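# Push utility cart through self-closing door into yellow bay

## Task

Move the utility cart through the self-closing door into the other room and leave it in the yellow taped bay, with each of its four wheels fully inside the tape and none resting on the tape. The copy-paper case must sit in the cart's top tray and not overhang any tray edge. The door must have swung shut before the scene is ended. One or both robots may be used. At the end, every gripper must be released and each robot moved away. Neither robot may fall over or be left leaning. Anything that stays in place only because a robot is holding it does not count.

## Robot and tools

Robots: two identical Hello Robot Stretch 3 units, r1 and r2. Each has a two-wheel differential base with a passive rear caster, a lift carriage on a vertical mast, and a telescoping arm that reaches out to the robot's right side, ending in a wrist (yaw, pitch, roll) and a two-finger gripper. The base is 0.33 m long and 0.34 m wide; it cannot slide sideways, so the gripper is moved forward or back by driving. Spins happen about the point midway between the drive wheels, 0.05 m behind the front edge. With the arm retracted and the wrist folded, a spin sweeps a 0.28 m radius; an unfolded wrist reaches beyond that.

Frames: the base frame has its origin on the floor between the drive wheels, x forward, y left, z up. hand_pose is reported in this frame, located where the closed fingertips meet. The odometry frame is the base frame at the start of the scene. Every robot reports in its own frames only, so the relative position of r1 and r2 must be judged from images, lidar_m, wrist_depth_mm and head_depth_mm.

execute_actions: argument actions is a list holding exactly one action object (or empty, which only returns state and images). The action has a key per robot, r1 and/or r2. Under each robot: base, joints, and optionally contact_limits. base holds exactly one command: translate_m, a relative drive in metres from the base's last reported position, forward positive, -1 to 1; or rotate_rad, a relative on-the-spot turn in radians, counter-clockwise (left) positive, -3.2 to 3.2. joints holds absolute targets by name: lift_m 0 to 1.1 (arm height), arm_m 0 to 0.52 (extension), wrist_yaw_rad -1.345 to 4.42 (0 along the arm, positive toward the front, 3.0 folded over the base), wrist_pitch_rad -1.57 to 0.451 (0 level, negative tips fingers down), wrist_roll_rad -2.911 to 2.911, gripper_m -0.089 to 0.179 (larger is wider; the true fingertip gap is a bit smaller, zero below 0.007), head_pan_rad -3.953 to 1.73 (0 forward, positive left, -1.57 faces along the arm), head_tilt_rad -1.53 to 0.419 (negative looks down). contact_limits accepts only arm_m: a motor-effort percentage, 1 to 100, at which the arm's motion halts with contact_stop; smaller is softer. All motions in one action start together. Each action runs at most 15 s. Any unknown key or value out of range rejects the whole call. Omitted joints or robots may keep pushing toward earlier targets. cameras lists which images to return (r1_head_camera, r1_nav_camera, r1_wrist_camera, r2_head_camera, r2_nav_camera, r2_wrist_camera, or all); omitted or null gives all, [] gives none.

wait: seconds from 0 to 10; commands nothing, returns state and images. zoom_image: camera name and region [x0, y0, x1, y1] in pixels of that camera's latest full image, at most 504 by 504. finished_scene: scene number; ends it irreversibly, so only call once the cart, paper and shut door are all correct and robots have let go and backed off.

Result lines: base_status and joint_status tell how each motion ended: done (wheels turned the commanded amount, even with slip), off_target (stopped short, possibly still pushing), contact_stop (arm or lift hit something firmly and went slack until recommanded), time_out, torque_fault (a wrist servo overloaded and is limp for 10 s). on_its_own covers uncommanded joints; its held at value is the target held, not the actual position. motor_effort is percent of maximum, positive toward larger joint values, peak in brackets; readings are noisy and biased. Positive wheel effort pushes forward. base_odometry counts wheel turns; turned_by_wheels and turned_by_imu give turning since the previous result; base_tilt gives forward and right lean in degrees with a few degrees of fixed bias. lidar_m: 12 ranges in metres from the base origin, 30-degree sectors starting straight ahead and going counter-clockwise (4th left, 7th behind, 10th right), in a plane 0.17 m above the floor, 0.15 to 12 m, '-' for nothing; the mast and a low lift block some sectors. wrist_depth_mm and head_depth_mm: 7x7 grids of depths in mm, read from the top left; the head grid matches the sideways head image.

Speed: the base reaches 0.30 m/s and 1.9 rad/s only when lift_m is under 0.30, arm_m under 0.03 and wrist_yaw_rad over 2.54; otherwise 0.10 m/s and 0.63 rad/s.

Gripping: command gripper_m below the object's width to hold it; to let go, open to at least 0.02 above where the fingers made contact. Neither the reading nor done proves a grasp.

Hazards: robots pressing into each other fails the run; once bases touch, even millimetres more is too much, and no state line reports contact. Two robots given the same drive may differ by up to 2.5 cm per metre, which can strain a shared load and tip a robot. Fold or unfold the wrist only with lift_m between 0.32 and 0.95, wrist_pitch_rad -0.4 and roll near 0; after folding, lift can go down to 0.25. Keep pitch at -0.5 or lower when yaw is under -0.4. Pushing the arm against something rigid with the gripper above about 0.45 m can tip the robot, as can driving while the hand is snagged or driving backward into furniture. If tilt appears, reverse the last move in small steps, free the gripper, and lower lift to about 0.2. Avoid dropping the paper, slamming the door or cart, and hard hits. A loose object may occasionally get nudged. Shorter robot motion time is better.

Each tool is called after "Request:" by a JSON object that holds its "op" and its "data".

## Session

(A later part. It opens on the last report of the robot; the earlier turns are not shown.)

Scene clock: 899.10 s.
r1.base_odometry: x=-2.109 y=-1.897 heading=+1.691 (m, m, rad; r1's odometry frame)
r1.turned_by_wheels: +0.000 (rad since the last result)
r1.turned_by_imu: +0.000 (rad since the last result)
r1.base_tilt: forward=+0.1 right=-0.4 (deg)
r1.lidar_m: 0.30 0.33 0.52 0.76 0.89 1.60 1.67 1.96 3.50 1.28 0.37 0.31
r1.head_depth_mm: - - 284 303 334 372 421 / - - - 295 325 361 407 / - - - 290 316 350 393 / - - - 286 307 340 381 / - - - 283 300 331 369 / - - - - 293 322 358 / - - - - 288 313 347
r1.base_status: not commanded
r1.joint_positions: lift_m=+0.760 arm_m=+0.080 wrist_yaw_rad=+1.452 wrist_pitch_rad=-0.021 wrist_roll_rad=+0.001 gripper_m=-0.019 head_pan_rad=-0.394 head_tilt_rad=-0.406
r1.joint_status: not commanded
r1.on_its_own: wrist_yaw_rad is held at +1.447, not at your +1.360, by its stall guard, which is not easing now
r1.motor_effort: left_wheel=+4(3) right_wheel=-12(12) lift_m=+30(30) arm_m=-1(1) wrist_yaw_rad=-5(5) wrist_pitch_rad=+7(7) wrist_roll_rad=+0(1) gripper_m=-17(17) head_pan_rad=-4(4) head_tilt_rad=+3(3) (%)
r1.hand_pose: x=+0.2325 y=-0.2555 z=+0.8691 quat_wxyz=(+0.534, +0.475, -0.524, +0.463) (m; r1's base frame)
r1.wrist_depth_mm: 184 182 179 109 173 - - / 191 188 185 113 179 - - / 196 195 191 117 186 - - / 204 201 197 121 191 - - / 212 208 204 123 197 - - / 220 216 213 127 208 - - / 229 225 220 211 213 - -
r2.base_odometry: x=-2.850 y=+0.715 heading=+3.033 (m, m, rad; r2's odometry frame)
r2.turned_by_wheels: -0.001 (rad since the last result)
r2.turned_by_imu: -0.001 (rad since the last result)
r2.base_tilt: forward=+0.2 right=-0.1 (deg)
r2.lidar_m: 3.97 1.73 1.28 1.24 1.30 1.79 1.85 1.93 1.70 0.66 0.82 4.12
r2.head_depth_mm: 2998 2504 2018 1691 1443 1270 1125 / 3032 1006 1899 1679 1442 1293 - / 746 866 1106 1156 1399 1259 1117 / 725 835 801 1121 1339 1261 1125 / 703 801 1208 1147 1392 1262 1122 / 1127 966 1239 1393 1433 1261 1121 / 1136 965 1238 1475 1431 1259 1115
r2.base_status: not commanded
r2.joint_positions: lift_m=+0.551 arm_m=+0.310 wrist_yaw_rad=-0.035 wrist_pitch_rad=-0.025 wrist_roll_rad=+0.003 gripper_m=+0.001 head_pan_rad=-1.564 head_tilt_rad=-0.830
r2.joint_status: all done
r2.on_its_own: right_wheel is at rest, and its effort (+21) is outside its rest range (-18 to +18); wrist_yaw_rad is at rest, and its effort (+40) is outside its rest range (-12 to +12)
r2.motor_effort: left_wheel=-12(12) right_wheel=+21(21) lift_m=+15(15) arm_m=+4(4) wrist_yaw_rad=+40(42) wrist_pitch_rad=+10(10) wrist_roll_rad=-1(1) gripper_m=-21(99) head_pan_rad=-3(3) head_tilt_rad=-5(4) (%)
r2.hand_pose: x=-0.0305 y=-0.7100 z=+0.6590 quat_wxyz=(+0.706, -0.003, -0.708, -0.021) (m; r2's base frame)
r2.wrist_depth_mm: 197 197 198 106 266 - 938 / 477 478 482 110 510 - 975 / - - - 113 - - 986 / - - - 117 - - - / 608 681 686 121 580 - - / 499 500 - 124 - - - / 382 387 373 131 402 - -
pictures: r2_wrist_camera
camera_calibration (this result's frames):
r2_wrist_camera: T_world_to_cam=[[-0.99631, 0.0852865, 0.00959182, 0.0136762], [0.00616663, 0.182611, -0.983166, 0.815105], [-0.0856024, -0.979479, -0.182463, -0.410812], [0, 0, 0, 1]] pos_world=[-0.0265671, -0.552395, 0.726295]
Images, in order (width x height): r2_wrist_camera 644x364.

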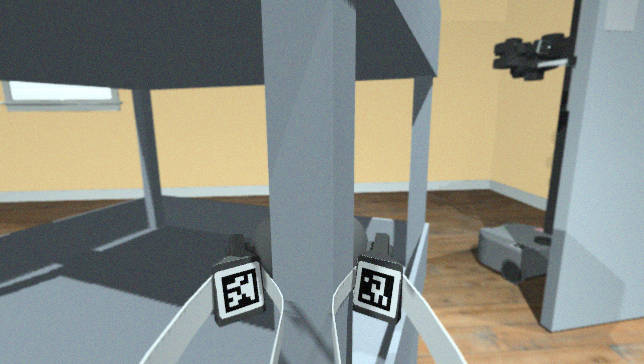

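Request:
{"op": "execute_actions", "data": {"actions": []}}

Scene clock: 900.17 s.
r1.base_odometry: x=-2.109 y=-1.897 heading=+1.691 (m, m, rad; r1's odometry frame)
r1.turned_by_wheels: +0.000 (rad since the last result)
r1.turned_by_imu: +0.000 (rad since the last result)
r1.base_tilt: forward=+0.1 right=-0.4 (deg)
r1.lidar_m: 0.30 0.33 0.52 0.76 0.89 1.60 1.67 1.96 3.47 1.28 0.38 0.30
r1.head_depth_mm: - - 284 302 334 373 422 / - - - 295 324 361 407 / - - - 290 316 350 393 / - - - 286 307 340 381 / - - - 283 300 331 369 / - - - - 293 322 358 / - - - - 289 313 347
r1.base_status: not commanded
r1.joint_positions: lift_m=+0.760 arm_m=+0.080 wrist_yaw_rad=+1.452 wrist_pitch_rad=-0.021 wrist_roll_rad=+0.001 gripper_m=-0.019 head_pan_rad=-0.394 head_tilt_rad=-0.406
r1.joint_status: not commanded
r1.on_its_own: wrist_yaw_rad is held at +1.447, not at your +1.360, by its stall guard, which is not easing now
r1.motor_effort: left_wheel=+3(3) right_wheel=-12(12) lift_m=+30(30) arm_m=-1(1) wrist_yaw_rad=-4(5) wrist_pitch_rad=+7(7) wrist_roll_rad=+0(1) gripper_m=-16(17) head_pan_rad=-5(4) head_tilt_rad=+3(3) (%)
r1.hand_pose: x=+0.2325 y=-0.2555 z=+0.8691 quat_wxyz=(+0.534, +0.475, -0.524, +0.463) (m; r1's base frame)
r1.wrist_depth_mm: 184 182 179 109 174 - - / 191 188 185 113 180 - - / 197 194 192 117 185 - - / 204 201 197 121 191 - - / 210 208 205 123 197 - - / 219 215 212 127 208 - - / 227 224 219 211 212 - -
r2.base_odometry: x=-2.850 y=+0.715 heading=+3.033 (m, m, rad; r2's odometry frame)
r2.turned_by_wheels: +0.001 (rad since the last result)
r2.turned_by_imu: +0.001 (rad since the last result)
r2.base_tilt: forward=+0.1 right=-0.1 (deg)
r2.lidar_m: 3.99 1.73 1.28 1.24 1.29 1.80 1.85 1.93 1.70 0.66 0.82 4.12
r2.head_depth_mm: 3017 2507 2011 1702 1447 1267 1125 / 3029 1007 1910 1664 1445 1285 - / 747 865 1098 1152 1394 1262 1126 / 723 834 804 1119 1338 1259 1124 / 707 801 1202 1146 1387 1261 1124 / 1128 966 1243 1393 1438 1263 1121 / 1142 964 1237 1469 1432 1260 1120
r2.base_status: not commanded
r2.joint_positions: lift_m=+0.551 arm_m=+0.310 wrist_yaw_rad=-0.056 wrist_pitch_rad=-0.025 wrist_roll_rad=+0.003 gripper_m=+0.001 head_pan_rad=-1.564 head_tilt_rad=-0.830
r2.joint_status: all done
r2.on_its_own: wrist_yaw_rad is held at -0.052, not at your +0.000, by its stall guard, which is not easing now
r2.motor_effort: left_wheel=-3(12) right_wheel=+5(21) lift_m=+15(15) arm_m=+4(4) wrist_yaw_rad=+3(42) wrist_pitch_rad=+11(10) wrist_roll_rad=-1(1) gripper_m=-18(99) head_pan_rad=-4(3) head_tilt_rad=-4(4) (%)
r2.hand_pose: x=-0.0356 y=-0.7098 z=+0.6589 quat_wxyz=(+0.706, -0.011, -0.708, -0.029) (m; r2's base frame)
r2.wrist_depth_mm: 197 198 179 107 268 - 959 / 470 477 483 111 - - 967 / - - - 114 - - - / - - - 118 - - - / 614 683 681 122 - - - / 500 494 - 125 - - - / 386 383 374 131 390 - -
pictures: r1_head_camera (sideways: a quarter turn clockwise sets it upright), r1_nav_camera (sideways: a quarter turn counterclockwise sets it upright), r1_wrist_camera, r2_head_camera (sideways: a quarter turn clockwise sets it upright), r2_nav_camera (sideways: a quarter turn counterclockwise sets it upright), r2_wrist_camera
camera_calibration (this result's frames):
r1_head_camera: T_world_to_cam=[[-0.393832, 0.168737, -0.903562, 1.20096], [0.359146, 0.933113, 0.0177165, -0.0225152], [0.846115, -0.317533, -0.428091, 0.504699], [0, 0, 0, 1]] pos_world=[0.0540284, -0.0213786, 1.3016]
r1_nav_camera: T_world_to_cam=[[0.350241, -0.0958889, 0.931738, -1.17659], [-0.370291, -0.927887, 0.0436999, 0.00370284], [0.860358, -0.36032, -0.360491, 0.424873], [0, 0, 0, 1]] pos_world=[0.0479177, 0.0437042, 1.24927]
r1_wrist_camera: T_world_to_cam=[[-0.0905273, -0.994369, -0.0550891, -0.174855], [-0.197122, 0.0721129, -0.977723, 0.951339], [0.97619, -0.0776514, -0.20254, 0.0965534], [0, 0, 0, 1]] pos_world=[0.0774465, -0.234977, 0.94007]
r2_head_camera: T_world_to_cam=[[-0.0359678, 0.771781, -0.63487, 0.845739], [0.999035, 0.0438046, -0.0033478, -0.000914806], [0.0252265, -0.634377, -0.772612, 0.969174], [0, 0, 0, 1]] pos_world=[0.00688442, -0.0378639, 1.28573]
r2_nav_camera: T_world_to_cam=[[0.00424572, -0.737641, 0.67518, -0.831554], [-0.999968, 0.00148895, 0.00791477, 0.0471892], [-0.00684357, -0.675192, -0.737611, 0.910408], [0, 0, 0, 1]] pos_world=[0.0569486, 0.00124161, 1.2326]
r2_wrist_camera: T_world_to_cam=[[-0.994374, 0.10548, 0.00967775, 0.0228405], [0.00980874, 0.182669, -0.983126, 0.815181], [-0.105468, -0.9775, -0.182676, -0.410189], [0, 0, 0, 1]] pos_world=[-0.0285459, -0.552278, 0.726273]
Images, in order (width x height): r1_head_camera 896x504, r1_nav_camera 672x504, r1_wrist_camera 644x364, r2_head_camera 896x504, r2_nav_camera 672x504, r2_wrist_camera 644x364.

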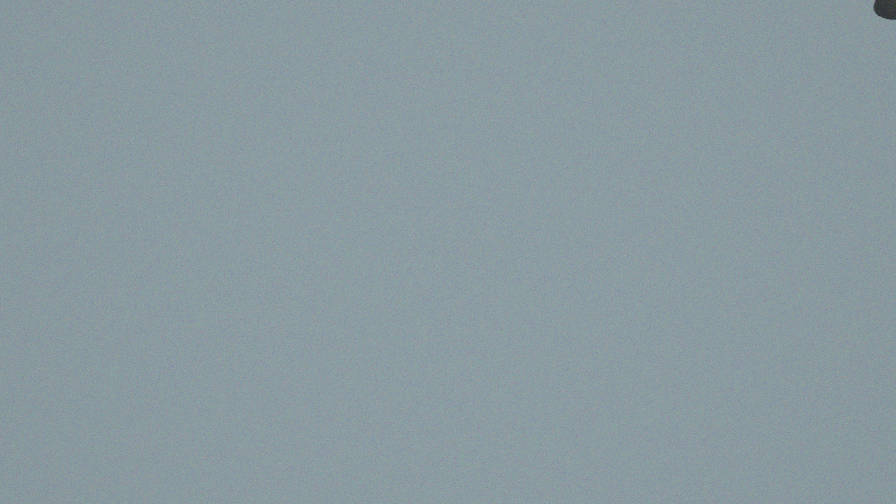

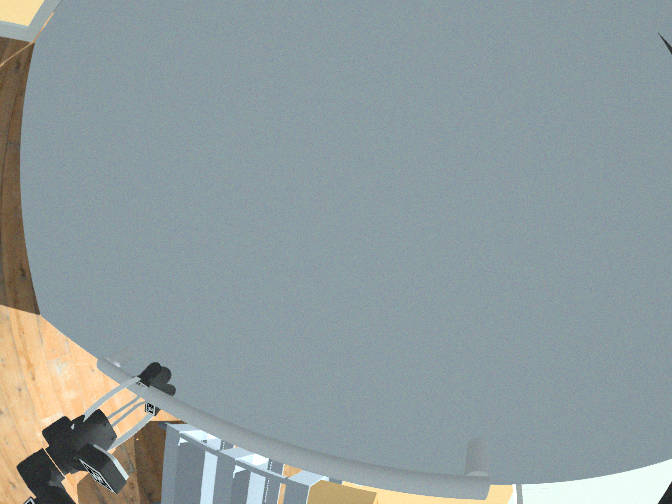

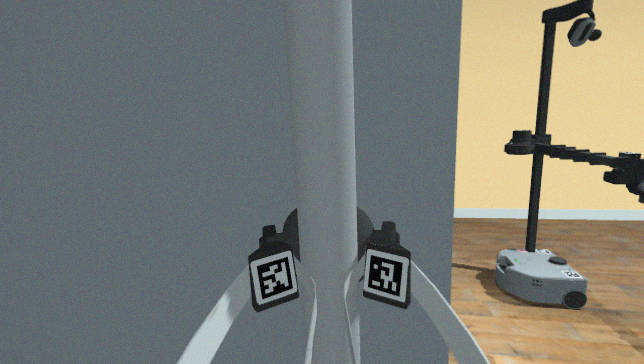

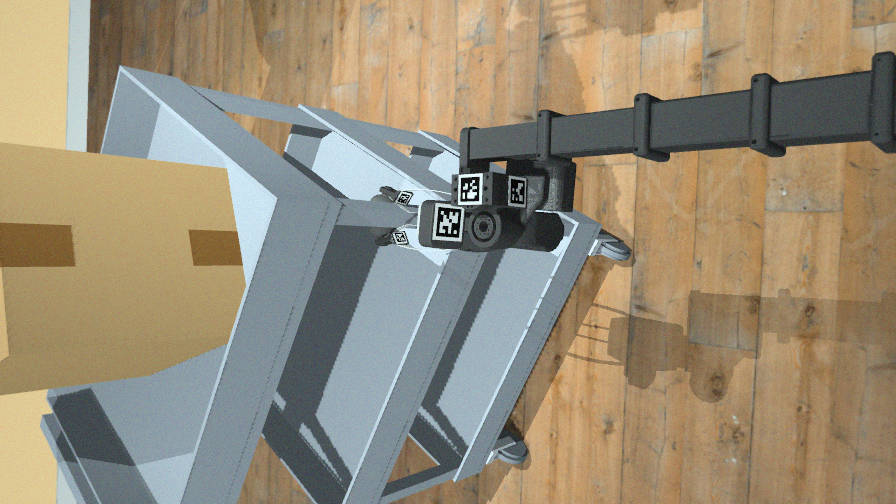

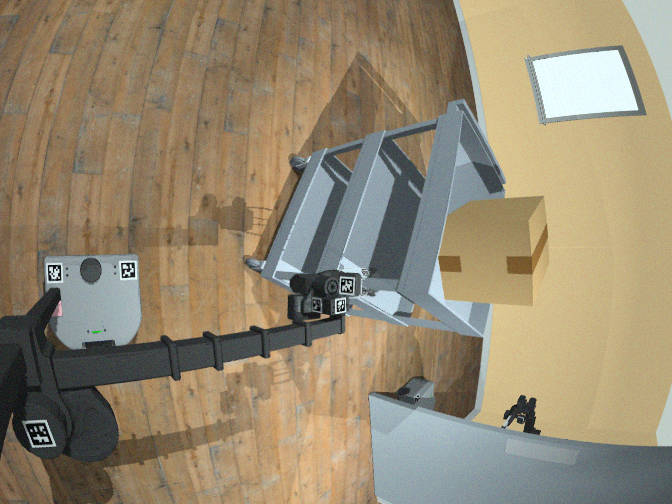

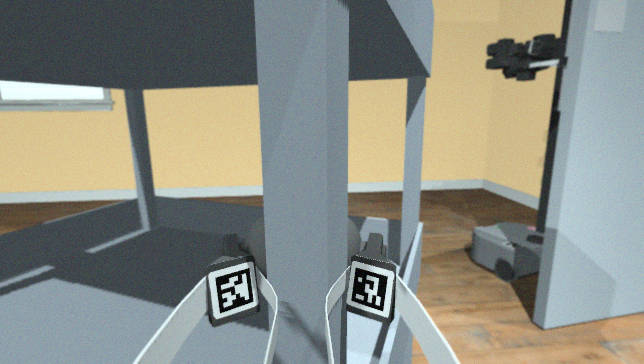

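Request:
{"op": "execute_actions", "data": {"actions": [{"r2":{"joints":{"arm_m":0.41},"contact_limits":{"arm_m":35}}}], "cameras": ["r2_head_camera"]}}

Request:
{"op": "execute_actions", "data": {"actions": [{"r2":{"joints":{"arm_m":0.51},"contact_limits":{"arm_m":35}}}], "cameras": ["r2_head_camera","r2_nav_camera"]}}

Scene clock: 902.33 s.
r1.base_odometry: x=-2.109 y=-1.897 heading=+1.691 (m, m, rad; r1's odometry frame)
r1.turned_by_wheels: +0.000 (rad since the last result)
r1.turned_by_imu: +0.000 (rad since the last result)
r1.base_tilt: forward=+0.1 right=-0.4 (deg)
r1.lidar_m: 0.30 0.33 0.52 0.76 0.89 1.61 1.67 1.96 3.48 1.15 0.37 0.30
r1.head_depth_mm: - - 284 302 334 372 421 / - - - 295 324 361 407 / - - - 290 316 350 394 / - - - 286 307 340 381 / - - - 283 299 330 369 / - - - - 293 322 358 / - - - - 289 313 348
r1.base_status: not commanded
r1.joint_positions: lift_m=+0.760 arm_m=+0.080 wrist_yaw_rad=+1.452 wrist_pitch_rad=-0.021 wrist_roll_rad=+0.001 gripper_m=-0.019 head_pan_rad=-0.394 head_tilt_rad=-0.406
r1.joint_status: not commanded
r1.on_its_own: wrist_yaw_rad is held at +1.447, not at your +1.360, by its stall guard, which is not easing now
r1.motor_effort: left_wheel=+3(4) right_wheel=-12(12) lift_m=+30(30) arm_m=-1(1) wrist_yaw_rad=-4(4) wrist_pitch_rad=+7(7) wrist_roll_rad=+1(1) gripper_m=-17(18) head_pan_rad=-4(3) head_tilt_rad=+4(2) (%)
r1.hand_pose: x=+0.2325 y=-0.2555 z=+0.8691 quat_wxyz=(+0.534, +0.475, -0.524, +0.463) (m; r1's base frame)
r1.wrist_depth_mm: 185 182 180 109 174 - - / 191 188 185 113 179 - - / 197 194 191 117 185 - - / 204 201 197 121 191 - - / 212 208 205 123 197 - - / 220 215 211 127 208 - - / 228 225 219 211 213 - -
r2.base_odometry: x=-2.850 y=+0.715 heading=+3.033 (m, m, rad; r2's odometry frame)
r2.turned_by_wheels: +0.000 (rad since the last result)
r2.turned_by_imu: -0.031 (rad since the last result)
r2.base_tilt: forward=+0.2 right=-0.1 (deg)
r2.lidar_m: 3.98 1.78 1.29 1.24 1.29 1.75 1.85 1.91 1.70 0.76 0.93 4.16
r2.head_depth_mm: 3056 2531 2006 1687 1448 1264 1126 / 2965 1203 1894 1687 1454 1285 - / 842 914 1221 - 1446 1264 1123 / 809 886 1241 1387 1379 1259 1121 / 807 875 1283 1446 1438 1263 1118 / 1184 1001 1274 1520 1436 1262 1117 / 1140 1075 1283 1601 1436 1252 1117
r2.base_status: not commanded
r2.joint_positions: lift_m=+0.551 arm_m=+0.409 wrist_yaw_rad=-0.102 wrist_pitch_rad=-0.025 wrist_roll_rad=+0.003 gripper_m=+0.001 head_pan_rad=-1.564 head_tilt_rad=-0.830
r2.joint_status: all done
r2.on_its_own: wrist_yaw_rad is held at -0.097, not at your +0.000, by its stall guard, which is not easing now
r2.motor_effort: left_wheel=-2(11) right_wheel=+5(20) lift_m=+15(14) arm_m=+6(9) wrist_yaw_rad=+5(33) wrist_pitch_rad=+10(11) wrist_roll_rad=-1(1) gripper_m=-18(21) head_pan_rad=-3(3) head_tilt_rad=-4(4) (%)
r2.contact_limits: arm_m 35 (drawing in: default 14, maximum 24; extending or still: default 22, maximum 35)
r2.hand_pose: x=-0.0475 y=-0.8085 z=+0.6590 quat_wxyz=(+0.705, -0.027, -0.707, -0.045) (m; r2's base frame)
r2.wrist_depth_mm: 199 199 179 108 - - 920 / 473 482 492 111 - - 940 / - - - 115 - - 980 / - - - 119 - - - / 614 702 655 122 - - - / 503 500 - 126 - - - / 382 382 376 132 - - -
pictures: r2_head_camera (sideways: a quarter turn clockwise sets it upright)
camera_calibration (this result's frames):
r2_head_camera: T_world_to_cam=[[-0.0359678, 0.771781, -0.63487, 0.845739], [0.999035, 0.0438048, -0.0033478, -0.000914805], [0.0252265, -0.634377, -0.772612, 0.969174], [0, 0, 0, 1]] pos_world=[0.00688443, -0.0378639, 1.28573]
Images, in order (width x height): r2_head_camera 896x504.

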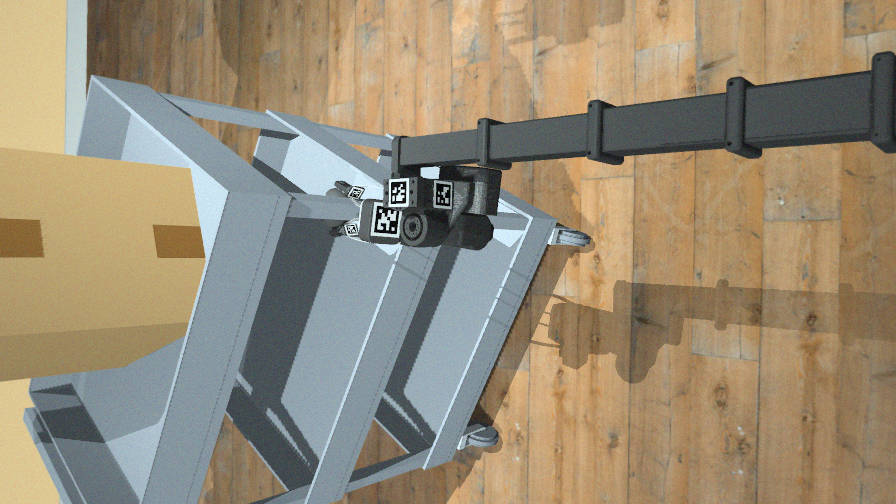

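Scene clock: 904.43 s.
r1.base_odometry: x=-2.109 y=-1.897 heading=+1.691 (m, m, rad; r1's odometry frame)
r1.turned_by_wheels: +0.000 (rad since the last result)
r1.turned_by_imu: +0.000 (rad since the last result)
r1.base_tilt: forward=+0.2 right=-0.4 (deg)
r1.lidar_m: 0.30 0.33 0.52 0.76 0.89 1.60 1.67 1.96 3.50 1.03 0.37 0.31
r1.head_depth_mm: - - 284 302 333 373 421 / - - - 295 325 361 408 / - - - 290 316 350 394 / - - - 286 307 340 380 / - - - 283 300 330 370 / - - - - 293 321 358 / - - - - 288 313 347
r1.base_status: not commanded
r1.joint_positions: lift_m=+0.760 arm_m=+0.080 wrist_yaw_rad=+1.452 wrist_pitch_rad=-0.021 wrist_roll_rad=+0.001 gripper_m=-0.019 head_pan_rad=-0.394 head_tilt_rad=-0.406
r1.joint_status: not commanded
r1.on_its_own: wrist_yaw_rad is held at +1.447, not at your +1.360, by its stall guard, which is not easing now
r1.motor_effort: left_wheel=+3(3) right_wheel=-12(12) lift_m=+30(30) arm_m=-1(1) wrist_yaw_rad=-5(5) wrist_pitch_rad=+7(7) wrist_roll_rad=+0(0) gripper_m=-17(16) head_pan_rad=-3(4) head_tilt_rad=+2(3) (%)
r1.hand_pose: x=+0.2325 y=-0.2555 z=+0.8691 quat_wxyz=(+0.534, +0.475, -0.524, +0.463) (m; r1's base frame)
r1.wrist_depth_mm: 185 182 179 109 173 - - / 191 188 185 113 179 - - / 196 194 191 117 185 - - / 203 201 197 121 192 - - / 211 208 205 123 197 - - / 219 216 213 127 208 - - / 227 224 219 211 212 - -
r2.base_odometry: x=-2.850 y=+0.715 heading=+3.033 (m, m, rad; r2's odometry frame)
r2.turned_by_wheels: +0.000 (rad since the last result)
r2.turned_by_imu: -0.004 (rad since the last result)
r2.base_tilt: forward=+0.2 right=-0.1 (deg)
r2.lidar_m: 3.99 1.79 1.29 1.24 1.28 1.73 1.84 1.91 1.70 0.86 1.08 4.17
r2.head_depth_mm: 3074 2525 2014 1686 1437 1266 1123 / 1184 1385 1906 1675 1444 1278 - / 921 988 1279 1467 1443 1263 1123 / 897 959 1315 1488 1443 1263 1124 / 980 975 1310 1565 1434 1262 1123 / 1230 1420 1393 1598 1436 1259 1119 / 1154 1323 1841 1670 1435 1254 1119
r2.base_status: not commanded
r2.joint_positions: lift_m=+0.551 arm_m=+0.509 wrist_yaw_rad=-0.142 wrist_pitch_rad=-0.024 wrist_roll_rad=+0.003 gripper_m=+0.001 head_pan_rad=-1.564 head_tilt_rad=-0.830
r2.joint_status: all done
r2.on_its_own: wrist_yaw_rad is held at -0.140, not at your +0.000, by its stall guard, which is not easing now
r2.motor_effort: left_wheel=-2(12) right_wheel=+3(21) lift_m=+15(15) arm_m=+5(9) wrist_yaw_rad=+2(34) wrist_pitch_rad=+10(11) wrist_roll_rad=-1(1) gripper_m=-17(20) head_pan_rad=-3(2) head_tilt_rad=-5(5) (%)
r2.contact_limits: arm_m 35 (drawing in: default 14, maximum 24; extending or still: default 22, maximum 35)
r2.hand_pose: x=-0.0576 y=-0.9074 z=+0.6591 quat_wxyz=(+0.704, -0.041, -0.707, -0.059) (m; r2's base frame)
r2.wrist_depth_mm: 199 200 179 108 424 - 841 / 473 479 488 112 - - 883 / - - - 116 - - 923 / - - - 120 - - 957 / 618 703 663 123 - - - / 501 496 - 126 - - - / 385 382 373 133 - - -
pictures: r2_head_camera (sideways: a quarter turn clockwise sets it upright), r2_nav_camera (sideways: a quarter turn counterclockwise sets it upright)
camera_calibration (this result's frames):
r2_head_camera: T_world_to_cam=[[-0.0359678, 0.771781, -0.63487, 0.845739], [0.999035, 0.0438048, -0.0033478, -0.000914805], [0.0252265, -0.634377, -0.772612, 0.969174], [0, 0, 0, 1]] pos_world=[0.00688443, -0.0378639, 1.28573]
r2_nav_camera: T_world_to_cam=[[0.00424581, -0.737641, 0.67518, -0.831554], [-0.999968, 0.00148883, 0.00791477, 0.0471892], [-0.00684349, -0.675192, -0.737611, 0.910408], [0, 0, 0, 1]] pos_world=[0.0569486, 0.00124161, 1.2326]
Images, in order (width x height): r2_head_camera 896x504, r2_nav_camera 672x504.

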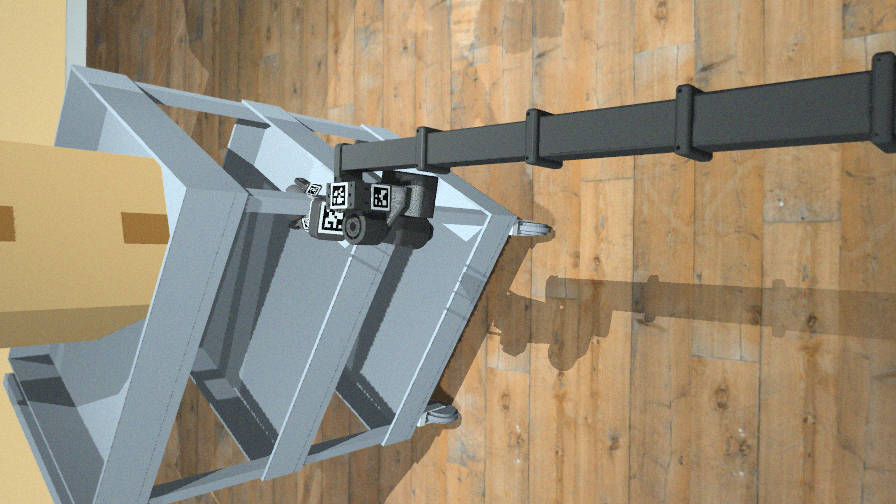

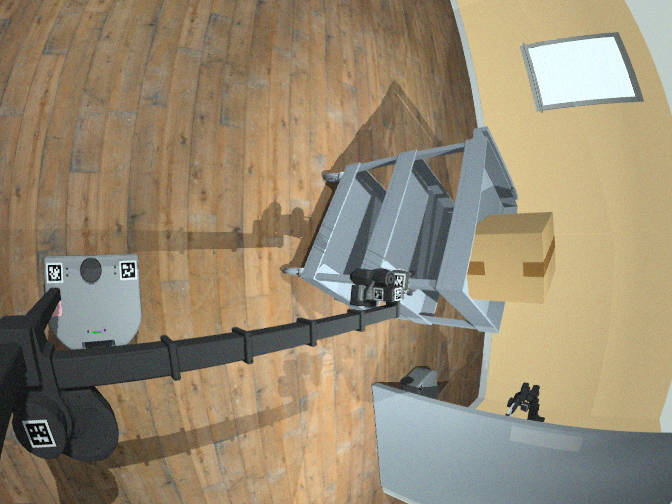

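Request:
{"op": "execute_actions", "data": {"actions": [{"r2":{"base":{"translate_m":-0.08},"joints":{"wrist_yaw_rad":0.15}}}], "cameras": ["r2_head_camera"]}}

Scene clock: 907.07 s.
r1.base_odometry: x=-2.109 y=-1.897 heading=+1.691 (m, m, rad; r1's odometry frame)
r1.turned_by_wheels: +0.000 (rad since the last result)
r1.turned_by_imu: +0.000 (rad since the last result)
r1.base_tilt: forward=+0.1 right=-0.5 (deg)
r1.lidar_m: 0.30 0.33 0.52 0.76 0.89 1.61 1.67 1.96 3.48 1.02 0.38 0.30
r1.head_depth_mm: - - 284 302 334 372 421 / - - - 295 324 361 407 / - - - 290 316 350 394 / - - - 286 307 340 381 / - - - 283 300 331 369 / - - - - 293 321 358 / - - - - 288 313 348
r1.base_status: not commanded
r1.joint_positions: lift_m=+0.760 arm_m=+0.080 wrist_yaw_rad=+1.452 wrist_pitch_rad=-0.021 wrist_roll_rad=+0.001 gripper_m=-0.019 head_pan_rad=-0.394 head_tilt_rad=-0.406
r1.joint_status: not commanded
r1.on_its_own: wrist_yaw_rad is held at +1.447, not at your +1.360, by its stall guard, which is not easing now
r1.motor_effort: left_wheel=+3(3) right_wheel=-12(12) lift_m=+30(30) arm_m=-1(2) wrist_yaw_rad=-5(5) wrist_pitch_rad=+7(8) wrist_roll_rad=+0(0) gripper_m=-17(17) head_pan_rad=-4(3) head_tilt_rad=+4(2) (%)
r1.hand_pose: x=+0.2325 y=-0.2555 z=+0.8691 quat_wxyz=(+0.534, +0.475, -0.524, +0.463) (m; r1's base frame)
r1.wrist_depth_mm: 185 181 179 109 174 - - / 190 188 185 113 179 - - / 197 194 191 117 186 - - / 204 200 198 121 191 - - / 211 208 204 123 198 - - / 219 216 213 127 209 - - / 229 225 220 211 213 - -
r2.base_odometry: x=-2.771 y=+0.707 heading=+3.034 (m, m, rad; r2's odometry frame)
r2.turned_by_wheels: +0.001 (rad since the last result)
r2.turned_by_imu: -0.012 (rad since the last result)
r2.base_tilt: forward=+0.2 right=-0.1 (deg)
r2.lidar_m: 4.07 1.81 1.30 1.24 1.27 1.71 1.76 1.82 1.65 0.86 1.02 4.29
r2.head_depth_mm: 3062 2516 2017 1673 1447 1265 1126 / 3014 2511 2016 1683 1443 1285 - / 1185 1340 1374 1598 1443 1261 1126 / 925 938 1169 1381 1435 1262 1121 / 898 956 1279 1558 1431 1262 1121 / 1103 1001 1353 1556 1437 1255 1123 / 1208 1386 1389 1601 1437 1259 1122
r2.base_status: done
r2.joint_positions: lift_m=+0.551 arm_m=+0.510 wrist_yaw_rad=+0.196 wrist_pitch_rad=-0.022 wrist_roll_rad=+0.001 gripper_m=+0.001 head_pan_rad=-1.564 head_tilt_rad=-0.830
r2.joint_status: wrist_yaw_rad off_target (ended at +0.196, target +0.150)
r2.on_its_own: left_wheel is at rest, and its effort (+19) is outside its rest range (-18 to +18); right_wheel is at rest, and its effort (-28) is outside its rest range (-18 to +18); wrist_yaw_rad is at rest, and its effort (-53) is outside its rest range (-12 to +12)
r2.motor_effort: left_wheel=+19(27) right_wheel=-28(38) lift_m=+16(15) arm_m=+0(5) wrist_yaw_rad=-53(60) wrist_pitch_rad=+10(11) wrist_roll_rad=+0(1) gripper_m=-20(21) head_pan_rad=-3(3) head_tilt_rad=-5(4) (%)
r2.hand_pose: x=+0.0283 y=-0.9059 z=+0.6595 quat_wxyz=(+0.704, +0.077, -0.703, +0.061) (m; r2's base frame)
r2.wrist_depth_mm: 213 198 161 119 204 391 - / 465 479 307 122 509 - - / - - 805 125 - - - / - - 813 129 - - - / 586 645 688 127 594 - - / 503 498 - 129 493 - - / 351 383 365 141 355 - -
pictures: r2_head_camera (sideways: a quarter turn clockwise sets it upright)
camera_calibration (this result's frames):
r2_head_camera: T_world_to_cam=[[-0.035968, 0.771785, -0.634866, 0.845734], [0.999034, 0.0438049, -0.00334761, -0.000915055], [0.0252266, -0.634373, -0.772615, 0.969178], [0, 0, 0, 1]] pos_world=[0.00688443, -0.0378638, 1.28573]
Images, in order (width x height): r2_head_camera 896x504.

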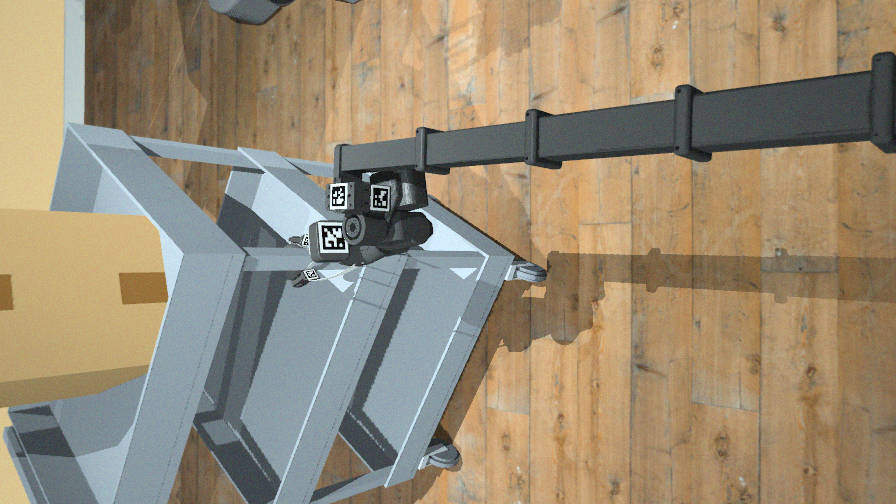

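Request:
{"op": "execute_actions", "data": {"actions": [{"r2":{"joints":{"gripper_m":0.13,"wrist_yaw_rad":0.15}}}], "cameras": []}}

Request:
{"op": "execute_actions", "data": {"actions": [{"r2":{"joints":{"arm_m":0.0,"head_pan_rad":0,"head_tilt_rad":-0.8}}}], "cameras": []}}

Request:
{"op": "execute_actions", "data": {"actions": [{"r2":{"joints":{"wrist_pitch_rad":-0.4,"wrist_yaw_rad":3.0,"gripper_m":0.0},"base":{"rotate_rad":-0.74}}}], "cameras": []}}

Request:
{"op": "execute_actions", "data": {"actions": [{"r2":{"joints":{"lift_m":0.25}}}], "cameras": ["r2_nav_camera"]}}

Scene clock: 909.37 s.
r1.base_odometry: x=-2.109 y=-1.897 heading=+1.691 (m, m, rad; r1's odometry frame)
r1.turned_by_wheels: +0.000 (rad since the last result)
r1.turned_by_imu: +0.000 (rad since the last result)
r1.base_tilt: forward=+0.1 right=-0.4 (deg)
r1.lidar_m: 0.30 0.33 0.51 0.76 0.89 1.60 1.67 1.96 3.48 1.03 0.38 0.30
r1.head_depth_mm: - - 284 302 334 373 421 / - - - 295 325 361 407 / - - - 290 316 350 394 / - - - 286 308 340 381 / - - - 283 300 331 369 / - - - - 293 322 357 / - - - - 289 313 347
r1.base_status: not commanded
r1.joint_positions: lift_m=+0.760 arm_m=+0.080 wrist_yaw_rad=+1.452 wrist_pitch_rad=-0.021 wrist_roll_rad=+0.001 gripper_m=-0.019 head_pan_rad=-0.394 head_tilt_rad=-0.406
r1.joint_status: not commanded
r1.on_its_own: wrist_yaw_rad is held at +1.447, not at your +1.360, by its stall guard, which is not easing now
r1.motor_effort: left_wheel=+3(3) right_wheel=-12(12) lift_m=+30(30) arm_m=-1(1) wrist_yaw_rad=-5(5) wrist_pitch_rad=+7(7) wrist_roll_rad=+1(1) gripper_m=-17(17) head_pan_rad=-4(4) head_tilt_rad=+3(2) (%)
r1.hand_pose: x=+0.2325 y=-0.2555 z=+0.8691 quat_wxyz=(+0.534, +0.475, -0.524, +0.463) (m; r1's base frame)
r1.wrist_depth_mm: 185 182 180 109 174 - - / 191 188 184 113 179 - - / 198 194 191 117 185 - - / 204 201 197 121 191 - - / 211 209 205 122 196 - - / 219 216 212 127 209 - - / 227 223 219 212 212 - -
r2.base_odometry: x=-2.771 y=+0.707 heading=+3.033 (m, m, rad; r2's odometry frame)
r2.turned_by_wheels: -0.001 (rad since the last result)
r2.turned_by_imu: -0.001 (rad since the last result)
r2.base_tilt: forward=+0.1 right=+0.0 (deg)
r2.lidar_m: 4.08 1.81 1.30 1.24 1.27 1.71 1.76 1.81 1.66 0.86 1.02 4.26
r2.head_depth_mm: 3050 2519 2020 1683 1439 1268 1127 / 3039 2520 2016 1687 1445 1287 - / 1179 1323 1395 1604 1440 1263 1126 / 923 963 1208 1401 1435 1259 1121 / 899 952 1278 1562 1445 1258 1121 / 1078 998 1353 1561 1438 1262 1118 / 1210 1395 1388 1596 1435 1254 1118
r2.base_status: not commanded
r2.joint_positions: lift_m=+0.551 arm_m=+0.510 wrist_yaw_rad=+0.216 wrist_pitch_rad=-0.022 wrist_roll_rad=+0.001 gripper_m=+0.130 head_pan_rad=-1.564 head_tilt_rad=-0.831
r2.joint_status: wrist_yaw_rad off_target (ended at +0.216, target +0.150); the others done
r2.on_its_own: wrist_yaw_rad is held at +0.213, not at your +0.150, by its stall guard, which is not easing now
r2.motor_effort: left_wheel=+1(9) right_wheel=+0(13) lift_m=+15(16) arm_m=-1(0) wrist_yaw_rad=-5(7) wrist_pitch_rad=+9(9) wrist_roll_rad=-1(1) gripper_m=+0(97) head_pan_rad=-4(4) head_tilt_rad=-4(4) (%)
r2.hand_pose: x=+0.0333 y=-0.9049 z=+0.6596 quat_wxyz=(+0.704, +0.084, -0.702, +0.068) (m; r2's base frame)
r2.wrist_depth_mm: 222 198 161 119 202 364 - / 464 471 305 122 498 - - / - - - 126 - - - / - - 832 130 - - - / 582 656 661 134 603 - - / 503 - 469 138 496 - - / 409 371 365 143 362 987 -
pictures: none
No camera images: the call's "cameras" was empty. Leave "cameras" out to get every camera's image.

Scene clock: 914.30 s.
r1.base_odometry: x=-2.109 y=-1.897 heading=+1.691 (m, m, rad; r1's odometry frame)
r1.turned_by_wheels: +0.000 (rad since the last result)
r1.turned_by_imu: +0.000 (rad since the last result)
r1.base_tilt: forward=+0.1 right=-0.3 (deg)
r1.lidar_m: 0.30 0.33 0.51 0.76 0.89 1.61 1.67 1.96 3.50 1.03 0.38 0.30
r1.head_depth_mm: - - 284 302 333 372 421 / - - - 295 324 361 408 / - - - 290 316 350 394 / - - - 286 307 340 381 / - - - 283 300 331 369 / - - - - 292 322 358 / - - - - 289 313 347
r1.base_status: not commanded
r1.joint_positions: lift_m=+0.760 arm_m=+0.080 wrist_yaw_rad=+1.452 wrist_pitch_rad=-0.021 wrist_roll_rad=+0.001 gripper_m=-0.019 head_pan_rad=-0.394 head_tilt_rad=-0.406
r1.joint_status: not commanded
r1.on_its_own: wrist_yaw_rad is held at +1.447, not at your +1.360, by its stall guard, which is not easing now
r1.motor_effort: left_wheel=+3(3) right_wheel=-12(12) lift_m=+30(30) arm_m=-1(1) wrist_yaw_rad=-5(4) wrist_pitch_rad=+7(7) wrist_roll_rad=+1(1) gripper_m=-17(17) head_pan_rad=-4(4) head_tilt_rad=+3(3) (%)
r1.hand_pose: x=+0.2325 y=-0.2555 z=+0.8691 quat_wxyz=(+0.534, +0.475, -0.524, +0.463) (m; r1's base frame)
r1.wrist_depth_mm: 185 182 179 109 174 - - / 190 189 185 113 179 - - / 197 194 191 117 185 - - / 203 201 198 120 191 - - / 212 208 205 123 197 - - / 219 216 212 127 208 - - / 227 224 219 210 212 - -
r2.base_odometry: x=-2.771 y=+0.707 heading=+3.033 (m, m, rad; r2's odometry frame)
r2.turned_by_wheels: +0.000 (rad since the last result)
r2.turned_by_imu: +0.001 (rad since the last result)
r2.base_tilt: forward=+0.2 right=-0.1 (deg)
r2.lidar_m: 4.08 1.82 1.30 1.24 1.27 1.71 1.76 1.82 1.66 0.86 1.02 4.27
r2.head_depth_mm: 3481 2666 2109 1731 1471 1283 1134 / 3436 2643 2096 1730 1470 1285 1137 / 3423 2655 2096 1723 1461 1274 1136 / 3403 2634 2089 1723 1470 1270 1132 / 3396 2632 2076 1719 1466 1274 1129 / 3421 2621 2080 1718 1456 1269 1127 / 3358 2635 2087 1712 1456 1270 1129
r2.base_status: not commanded
r2.joint_positions: lift_m=+0.551 arm_m=+0.001 wrist_yaw_rad=+0.214 wrist_pitch_rad=-0.022 wrist_roll_rad=+0.001 gripper_m=+0.130 head_pan_rad=-0.007 head_tilt_rad=-0.804
r2.joint_status: all done
r2.on_its_own: wrist_yaw_rad is held at +0.213, not at your +0.150, by its stall guard, which is not easing now
r2.motor_effort: left_wheel=+1(1) right_wheel=+0(0) lift_m=+16(16) arm_m=-2(1) wrist_yaw_rad=-2(4) wrist_pitch_rad=+9(9) wrist_roll_rad=-1(0) gripper_m=+0(1) head_pan_rad=+3(44) head_tilt_rad=+2(5) (%)
r2.hand_pose: x=+0.0329 y=-0.3959 z=+0.6596 quat_wxyz=(+0.704, +0.084, -0.702, +0.068) (m; r2's base frame)
r2.wrist_depth_mm: - - - 739 - - - / - - 801 652 825 - - / - - - - - - - / - - - - - - - / - - - 699 - - - / - - - - - - - / - - - 807 - - -
pictures: none
No camera images: the call's "cameras" was empty. Leave "cameras" out to get every camera's image.

Scene clock: 916.70 s.
r1.base_odometry: x=-2.109 y=-1.897 heading=+1.691 (m, m, rad; r1's odometry frame)
r1.turned_by_wheels: +0.000 (rad since the last result)
r1.turned_by_imu: +0.000 (rad since the last result)
r1.base_tilt: forward=+0.1 right=-0.4 (deg)
r1.lidar_m: 0.30 0.33 0.51 0.76 0.89 1.60 1.67 1.96 3.47 1.02 0.38 0.30
r1.head_depth_mm: - - 284 302 334 373 421 / - - - 295 324 361 407 / - - - 290 315 350 394 / - - - 286 307 340 381 / - - - 283 300 331 369 / - - - - 293 321 358 / - - - - 289 313 347
r1.base_status: not commanded
r1.joint_positions: lift_m=+0.760 arm_m=+0.080 wrist_yaw_rad=+1.452 wrist_pitch_rad=-0.021 wrist_roll_rad=+0.001 gripper_m=-0.019 head_pan_rad=-0.394 head_tilt_rad=-0.406
r1.joint_status: not commanded
r1.on_its_own: wrist_yaw_rad is held at +1.447, not at your +1.360, by its stall guard, which is not easing now
r1.motor_effort: left_wheel=+3(3) right_wheel=-12(12) lift_m=+30(30) arm_m=-1(1) wrist_yaw_rad=-4(5) wrist_pitch_rad=+7(7) wrist_roll_rad=+0(1) gripper_m=-17(17) head_pan_rad=-4(5) head_tilt_rad=+2(2) (%)
r1.hand_pose: x=+0.2325 y=-0.2555 z=+0.8691 quat_wxyz=(+0.534, +0.475, -0.524, +0.463) (m; r1's base frame)
r1.wrist_depth_mm: 184 182 179 109 174 - - / 191 188 185 113 179 - - / 196 194 190 117 185 - - / 204 201 198 120 191 - - / 211 208 204 123 198 - - / 219 216 213 127 207 - - / 228 223 220 211 212 - -
r2.base_odometry: x=-2.771 y=+0.707 heading=+2.293 (m, m, rad; r2's odometry frame)
r2.turned_by_wheels: -0.740 (rad since the last result)
r2.turned_by_imu: -0.739 (rad since the last result)
r2.base_tilt: forward=+0.2 right=-0.1 (deg)
r2.lidar_m: 4.12 4.08 2.46 1.43 1.24 1.24 1.44 1.76 1.76 1.71 0.86 0.87
r2.head_depth_mm: 3335 2678 1930 1575 1475 1281 1130 / 3481 2658 2090 1725 1467 1276 1132 / 3650 2648 2086 1711 1473 1276 1130 / 3633 2649 2096 1726 1465 1273 1132 / 3628 2653 2087 1723 1466 1277 1126 / 3562 2632 2072 1711 1458 1272 1122 / 3542 2614 2072 1714 1457 1272 1124
r2.base_status: done
r2.joint_positions: lift_m=+0.551 arm_m=+0.001 wrist_yaw_rad=+2.997 wrist_pitch_rad=-0.413 wrist_roll_rad=+0.001 gripper_m=+0.000 head_pan_rad=-0.007 head_tilt_rad=-0.804
r2.joint_status: all done
r2.motor_effort: left_wheel=+1(6) right_wheel=-1(5) lift_m=+16(16) arm_m=-2(1) wrist_yaw_rad=+2(5) wrist_pitch_rad=+6(7) wrist_roll_rad=+0(1) gripper_m=-3(99) head_pan_rad=+4(3) head_tilt_rad=+1(1) (%)
r2.hand_pose: x=+0.0112 y=+0.0766 z=+0.5644 quat_wxyz=(+0.195, +0.701, +0.095, +0.680) (m; r2's base frame)
r2.wrist_depth_mm: 931 - - - - - - / 964 - - - - - - / - - - - - - - / - - - - - - - / 978 971 - - - - - / 837 833 - - 833 852 859 / 716 719 726 712 718 731 737
pictures: none
No camera images: the call's "cameras" was empty. Leave "cameras" out to get every camera's image.

Scene clock: 920.27 s.
r1.base_odometry: x=-2.109 y=-1.897 heading=+1.691 (m, m, rad; r1's odometry frame)
r1.turned_by_wheels: +0.000 (rad since the last result)
r1.turned_by_imu: +0.000 (rad since the last result)
r1.base_tilt: forward=+0.1 right=-0.4 (deg)
r1.lidar_m: 0.30 0.33 0.52 0.76 0.89 1.60 1.67 1.95 3.51 1.02 0.38 0.30
r1.head_depth_mm: - - 284 302 334 372 421 / - - - 295 324 361 407 / - - - 290 316 350 394 / - - - 286 308 340 381 / - - - 283 300 331 369 / - - - - 293 322 358 / - - - - 288 313 348
r1.base_status: not commanded
r1.joint_positions: lift_m=+0.760 arm_m=+0.080 wrist_yaw_rad=+1.452 wrist_pitch_rad=-0.021 wrist_roll_rad=+0.001 gripper_m=-0.019 head_pan_rad=-0.394 head_tilt_rad=-0.406
r1.joint_status: not commanded
r1.on_its_own: wrist_yaw_rad is held at +1.447, not at your +1.360, by its stall guard, which is not easing now
r1.motor_effort: left_wheel=+3(3) right_wheel=-12(12) lift_m=+30(30) arm_m=-1(1) wrist_yaw_rad=-4(5) wrist_pitch_rad=+7(7) wrist_roll_rad=+0(1) gripper_m=-17(16) head_pan_rad=-4(4) head_tilt_rad=+3(3) (%)
r1.hand_pose: x=+0.2325 y=-0.2555 z=+0.8691 quat_wxyz=(+0.534, +0.475, -0.524, +0.463) (m; r1's base frame)
r1.wrist_depth_mm: 184 182 180 109 174 - - / 191 187 185 113 180 - - / 197 193 191 117 185 - - / 204 201 198 121 192 - - / 211 208 204 123 197 - - / 220 215 212 127 209 - - / 227 225 220 212 213 - -
r2.base_odometry: x=-2.771 y=+0.707 heading=+2.293 (m, m, rad; r2's odometry frame)
r2.turned_by_wheels: +0.000 (rad since the last result)
r2.turned_by_imu: +0.001 (rad since the last result)
r2.base_tilt: forward=+0.1 right=-0.1 (deg)
r2.lidar_m: 4.11 4.07 2.47 1.43 1.24 1.24 1.44 1.76 1.76 1.72 0.86 0.86
r2.head_depth_mm: 3282 2675 1939 1563 1470 1279 1135 / 3482 2666 2101 1726 1474 1282 1129 / 3679 2645 2096 1723 1470 1278 1131 / 3576 2642 2081 1725 1464 1276 1125 / 3630 2643 2072 1709 1457 1276 1130 / 3571 2631 2077 1715 1463 1275 1132 / 3614 2616 2069 1708 1450 1272 1127
r2.base_status: not commanded
r2.joint_positions: lift_m=+0.251 arm_m=+0.001 wrist_yaw_rad=+2.997 wrist_pitch_rad=-0.414 wrist_roll_rad=+0.001 gripper_m=+0.000 head_pan_rad=-0.007 head_tilt_rad=-0.804
r2.joint_status: all done
r2.motor_effort: left_wheel=+2(2) right_wheel=-1(1) lift_m=+15(14) arm_m=-1(2) wrist_yaw_rad=+3(3) wrist_pitch_rad=+6(6) wrist_roll_rad=+0(0) gripper_m=-4(3) head_pan_rad=+3(4) head_tilt_rad=+2(1) (%)
r2.hand_pose: x=+0.0111 y=+0.0765 z=+0.2642 quat_wxyz=(+0.195, +0.701, +0.095, +0.680) (m; r2's base frame)
r2.wrist_depth_mm: 926 - - - - - - / 966 - - - - - - / 869 - 895 903 907 935 921 / 675 - 687 688 688 697 695 / 558 543 577 593 554 567 570 / 468 - - - 472 478 474 / - - - - 405 409 413
pictures: r2_nav_camera (sideways: a quarter turn counterclockwise sets it upright)
camera_calibration (this result's frames):
r2_nav_camera: T_world_to_cam=[[0.719319, -0.00617752, 0.694652, -0.86129], [-0.0160021, -0.999842, 0.00767873, 0.041494], [0.694495, -0.0166393, -0.719305, 0.882323], [0, 0, 0, 1]] pos_world=[0.00743745, 0.0508481, 1.23264]
Images, in order (width x height): r2_nav_camera 672x504.

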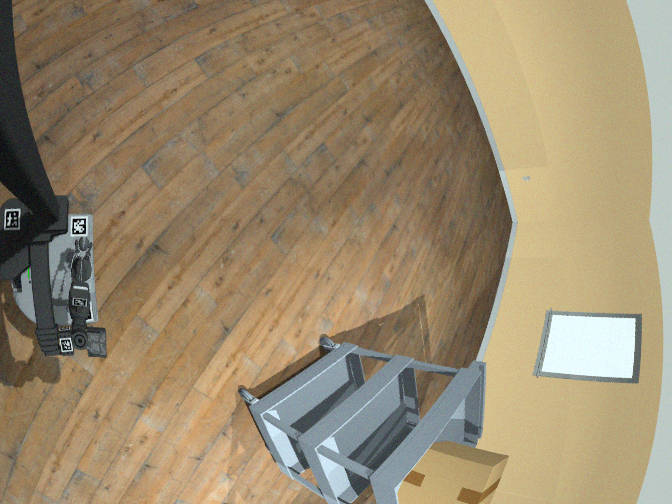

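Request:
{"op": "execute_actions", "data": {"actions": [{"r2":{"base":{"translate_m":1.0}}}], "cameras": []}}

Request:
{"op": "execute_actions", "data": {"actions": [{"r2":{"base":{"translate_m":0.26}}}], "cameras": []}}

Request:
{"op": "execute_actions", "data": {"actions": [{"r2":{"base":{"rotate_rad":-0.96}}}], "cameras": ["r2_nav_camera"]}}

Scene clock: 925.40 s.
r1.base_odometry: x=-2.109 y=-1.897 heading=+1.691 (m, m, rad; r1's odometry frame)
r1.turned_by_wheels: +0.000 (rad since the last result)
r1.turned_by_imu: +0.001 (rad since the last result)
r1.base_tilt: forward=+0.1 right=-0.4 (deg)
r1.lidar_m: 0.30 0.33 0.51 0.76 0.89 1.60 1.67 1.96 3.50 1.03 0.38 0.31
r1.head_depth_mm: - - 284 302 334 372 421 / - - - 295 325 361 408 / - - - 290 315 350 394 / - - - 286 308 340 381 / - - - 283 300 331 369 / - - - - 293 322 358 / - - - - 289 313 347
r1.base_status: not commanded
r1.joint_positions: lift_m=+0.760 arm_m=+0.080 wrist_yaw_rad=+1.452 wrist_pitch_rad=-0.021 wrist_roll_rad=+0.001 gripper_m=-0.019 head_pan_rad=-0.394 head_tilt_rad=-0.406
r1.joint_status: not commanded
r1.on_its_own: wrist_yaw_rad is held at +1.447, not at your +1.360, by its stall guard, which is not easing now
r1.motor_effort: left_wheel=+3(3) right_wheel=-13(12) lift_m=+30(30) arm_m=-1(1) wrist_yaw_rad=-4(5) wrist_pitch_rad=+7(7) wrist_roll_rad=+1(0) gripper_m=-16(16) head_pan_rad=-4(4) head_tilt_rad=+3(3) (%)
r1.hand_pose: x=+0.2325 y=-0.2555 z=+0.8691 quat_wxyz=(+0.534, +0.475, -0.524, +0.463) (m; r1's base frame)
r1.wrist_depth_mm: 185 182 179 109 174 - - / 190 188 186 113 179 - - / 197 194 191 117 184 - - / 203 201 198 121 192 - - / 211 208 204 123 197 - - / 219 216 212 127 208 - - / 227 223 219 211 213 - -
r2.base_odometry: x=-3.432 y=+1.457 heading=+2.293 (m, m, rad; r2's odometry frame)
r2.turned_by_wheels: +0.000 (rad since the last result)
r2.turned_by_imu: +0.004 (rad since the last result)
r2.base_tilt: forward=+0.1 right=-0.1 (deg)
r2.lidar_m: 3.32 3.34 3.37 2.24 1.95 1.95 2.27 2.47 0.56 0.48 0.48 2.82
r2.head_depth_mm: 2737 2684 2105 1723 1476 1285 1133 / 2927 2662 2097 1728 1472 1280 1136 / 3137 2688 2094 1722 1473 1274 1136 / 3434 2662 2080 1720 1470 1272 1131 / 3457 2653 2090 1714 1471 1281 1125 / 3351 2653 2087 1716 1469 1275 1127 / 3132 2633 2082 1722 1459 1274 1132
r2.base_status: done
r2.joint_positions: lift_m=+0.251 arm_m=+0.001 wrist_yaw_rad=+2.998 wrist_pitch_rad=-0.414 wrist_roll_rad=+0.001 gripper_m=+0.000 head_pan_rad=-0.007 head_tilt_rad=-0.803
r2.joint_status: not commanded
r2.motor_effort: left_wheel=+1(11) right_wheel=-1(6) lift_m=+15(15) arm_m=-2(1) wrist_yaw_rad=+1(3) wrist_pitch_rad=+6(6) wrist_roll_rad=+0(0) gripper_m=-3(4) head_pan_rad=+4(3) head_tilt_rad=+1(1) (%)
r2.hand_pose: x=+0.0109 y=+0.0765 z=+0.2642 quat_wxyz=(+0.195, +0.701, +0.096, +0.680) (m; r2's base frame)
r2.wrist_depth_mm: - - - - - - - / - - - - - - - / 886 - 874 918 898 917 921 / 679 - 687 695 690 704 705 / 551 542 576 589 563 560 564 / 471 - - - 469 474 480 / - - - - 410 408 409
pictures: none
No camera images: the call's "cameras" was empty. Leave "cameras" out to get every camera's image.

Scene clock: 928.03 s.
r1.base_odometry: x=-2.109 y=-1.897 heading=+1.691 (m, m, rad; r1's odometry frame)
r1.turned_by_wheels: +0.000 (rad since the last result)
r1.turned_by_imu: +0.000 (rad since the last result)
r1.base_tilt: forward=+0.1 right=-0.4 (deg)
r1.lidar_m: 0.30 0.33 0.51 0.76 0.89 1.60 1.67 1.96 3.46 1.03 0.37 0.30
r1.head_depth_mm: - - 284 302 334 372 422 / - - - 294 325 361 407 / - - - 290 316 350 394 / - - - 286 307 340 381 / - - - 283 300 331 369 / - - - - 293 322 358 / - - - - 288 313 347
r1.base_status: not commanded
r1.joint_positions: lift_m=+0.760 arm_m=+0.080 wrist_yaw_rad=+1.452 wrist_pitch_rad=-0.021 wrist_roll_rad=+0.001 gripper_m=-0.019 head_pan_rad=-0.394 head_tilt_rad=-0.406
r1.joint_status: not commanded
r1.on_its_own: wrist_yaw_rad is held at +1.447, not at your +1.360, by its stall guard, which is not easing now
r1.motor_effort: left_wheel=+3(3) right_wheel=-12(12) lift_m=+30(30) arm_m=-2(1) wrist_yaw_rad=-5(5) wrist_pitch_rad=+7(7) wrist_roll_rad=+0(1) gripper_m=-18(17) head_pan_rad=-3(5) head_tilt_rad=+2(2) (%)
r1.hand_pose: x=+0.2325 y=-0.2555 z=+0.8691 quat_wxyz=(+0.534, +0.475, -0.524, +0.463) (m; r1's base frame)
r1.wrist_depth_mm: 185 182 179 109 174 - - / 191 189 185 113 179 - - / 197 194 191 117 185 - - / 204 200 198 121 191 - - / 212 208 205 123 197 - - / 219 216 212 127 209 - - / 228 224 221 211 213 - -
r2.base_odometry: x=-3.604 y=+1.652 heading=+2.293 (m, m, rad; r2's odometry frame)
r2.turned_by_wheels: +0.000 (rad since the last result)
r2.turned_by_imu: +0.001 (rad since the last result)
r2.base_tilt: forward=+0.2 right=-0.1 (deg)
r2.lidar_m: 3.08 3.17 3.17 2.46 2.14 2.13 2.49 0.84 0.48 0.46 2.65 2.65
r2.head_depth_mm: 2558 2636 2093 1736 1475 1279 1133 / 2747 2660 2098 1731 1475 1284 1129 / 2987 2675 2099 1722 1471 1280 1129 / 3253 2634 2096 1720 1463 1275 1127 / 3355 2645 2084 1715 1478 1271 1132 / 3133 2636 2072 1717 1466 1272 1128 / 2981 2629 2074 1716 1460 1275 1130
r2.base_status: done
r2.joint_positions: lift_m=+0.251 arm_m=+0.001 wrist_yaw_rad=+2.998 wrist_pitch_rad=-0.414 wrist_roll_rad=+0.001 gripper_m=+0.000 head_pan_rad=-0.007 head_tilt_rad=-0.802
r2.joint_status: not commanded
r2.motor_effort: left_wheel=+1(12) right_wheel=+0(7) lift_m=+16(16) arm_m=-1(1) wrist_yaw_rad=+1(2) wrist_pitch_rad=+6(6) wrist_roll_rad=+0(0) gripper_m=-3(4) head_pan_rad=+2(4) head_tilt_rad=+1(1) (%)
r2.hand_pose: x=+0.0109 y=+0.0765 z=+0.2642 quat_wxyz=(+0.195, +0.701, +0.096, +0.680) (m; r2's base frame)
r2.wrist_depth_mm: - - - - - - - / - - - - - - - / 872 - 897 895 906 901 896 / 679 - 683 693 702 694 709 / 547 543 579 590 550 568 566 / 477 - - - 474 479 475 / - - - - 407 407 407
pictures: none
No camera images: the call's "cameras" was empty. Leave "cameras" out to get every camera's image.

Scene clock: 929.77 s.
r1.base_odometry: x=-2.109 y=-1.897 heading=+1.691 (m, m, rad; r1's odometry frame)
r1.turned_by_wheels: +0.000 (rad since the last result)
r1.turned_by_imu: +0.000 (rad since the last result)
r1.base_tilt: forward=+0.2 right=-0.4 (deg)
r1.lidar_m: 0.30 0.33 0.52 0.76 0.89 1.61 1.67 1.96 3.51 1.02 0.37 0.30
r1.head_depth_mm: - - 284 302 334 373 422 / - - - 295 325 361 407 / - - - 290 316 350 394 / - - - 286 307 340 381 / - - - 283 300 331 369 / - - - - 293 322 358 / - - - - 288 313 347
r1.base_status: not commanded
r1.joint_positions: lift_m=+0.760 arm_m=+0.080 wrist_yaw_rad=+1.452 wrist_pitch_rad=-0.021 wrist_roll_rad=+0.001 gripper_m=-0.019 head_pan_rad=-0.394 head_tilt_rad=-0.406
r1.joint_status: not commanded
r1.on_its_own: wrist_yaw_rad is held at +1.447, not at your +1.360, by its stall guard, which is not easing now
r1.motor_effort: left_wheel=+3(3) right_wheel=-12(12) lift_m=+30(30) arm_m=-1(1) wrist_yaw_rad=-4(5) wrist_pitch_rad=+7(7) wrist_roll_rad=+0(1) gripper_m=-17(17) head_pan_rad=-5(4) head_tilt_rad=+3(3) (%)
r1.hand_pose: x=+0.2325 y=-0.2555 z=+0.8691 quat_wxyz=(+0.534, +0.475, -0.524, +0.463) (m; r1's base frame)
r1.wrist_depth_mm: 185 182 179 109 174 - - / 191 189 185 113 180 - - / 197 195 192 117 186 - - / 204 202 198 121 192 - - / 211 208 205 123 197 - - / 219 216 212 127 208 - - / 227 224 220 211 212 - -
r2.base_odometry: x=-3.604 y=+1.652 heading=+1.334 (m, m, rad; r2's odometry frame)
r2.turned_by_wheels: -0.960 (rad since the last result)
r2.turned_by_imu: -0.955 (rad since the last result)
r2.base_tilt: forward=+0.2 right=-0.1 (deg)
r2.lidar_m: 2.65 2.66 3.25 3.15 3.18 2.35 2.13 2.15 2.62 0.74 0.46 0.48
r2.head_depth_mm: 2450 2648 2103 1731 1473 1213 1080 / 2402 2596 2105 1730 1469 1282 1137 / 2377 2584 2099 1733 1469 1273 1135 / 2340 2553 2090 1728 1468 1276 1132 / 2290 2519 2085 1710 1465 1270 1128 / 2267 2484 2075 1718 1461 1273 1127 / 2215 2445 2086 1713 1464 1274 1128
r2.base_status: done
r2.joint_positions: lift_m=+0.251 arm_m=+0.001 wrist_yaw_rad=+2.998 wrist_pitch_rad=-0.414 wrist_roll_rad=+0.001 gripper_m=+0.000 head_pan_rad=-0.007 head_tilt_rad=-0.802
r2.joint_status: not commanded
r2.motor_effort: left_wheel=+1(11) right_wheel=-1(9) lift_m=+15(16) arm_m=-1(1) wrist_yaw_rad=+2(1) wrist_pitch_rad=+6(6) wrist_roll_rad=-1(1) gripper_m=-3(4) head_pan_rad=+4(3) head_tilt_rad=+1(1) (%)
r2.hand_pose: x=+0.0109 y=+0.0765 z=+0.2642 quat_wxyz=(+0.195, +0.701, +0.096, +0.680) (m; r2's base frame)
r2.wrist_depth_mm: - - - - - - - / - - - - - - - / 878 - 871 886 916 905 908 / 680 - 685 687 693 690 700 / 552 540 572 595 559 565 566 / 471 - - - 470 470 478 / - - - - 403 411 409
pictures: r2_nav_camera (sideways: a quarter turn counterclockwise sets it upright)
camera_calibration (this result's frames):
r2_nav_camera: T_world_to_cam=[[0.718288, -0.00602674, 0.69572, -0.862675], [-0.0158137, -0.999846, 0.00766545, 0.0415101], [0.695566, -0.0165079, -0.718272, 0.880973], [0, 0, 0, 1]] pos_world=[0.00753015, 0.0508477, 1.23264]
Images, in order (width x height): r2_nav_camera 672x504.

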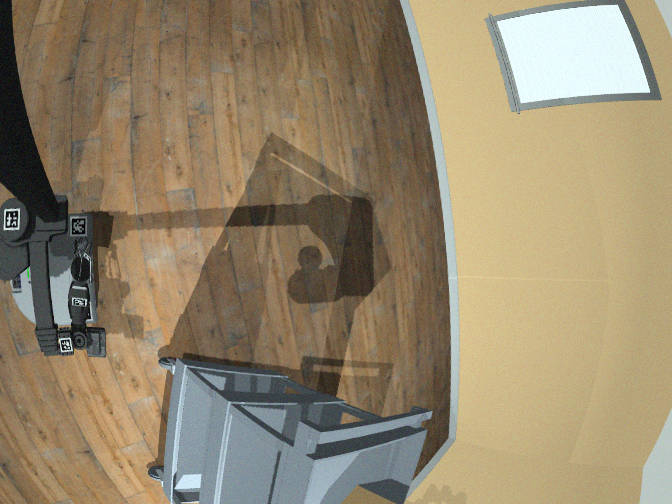

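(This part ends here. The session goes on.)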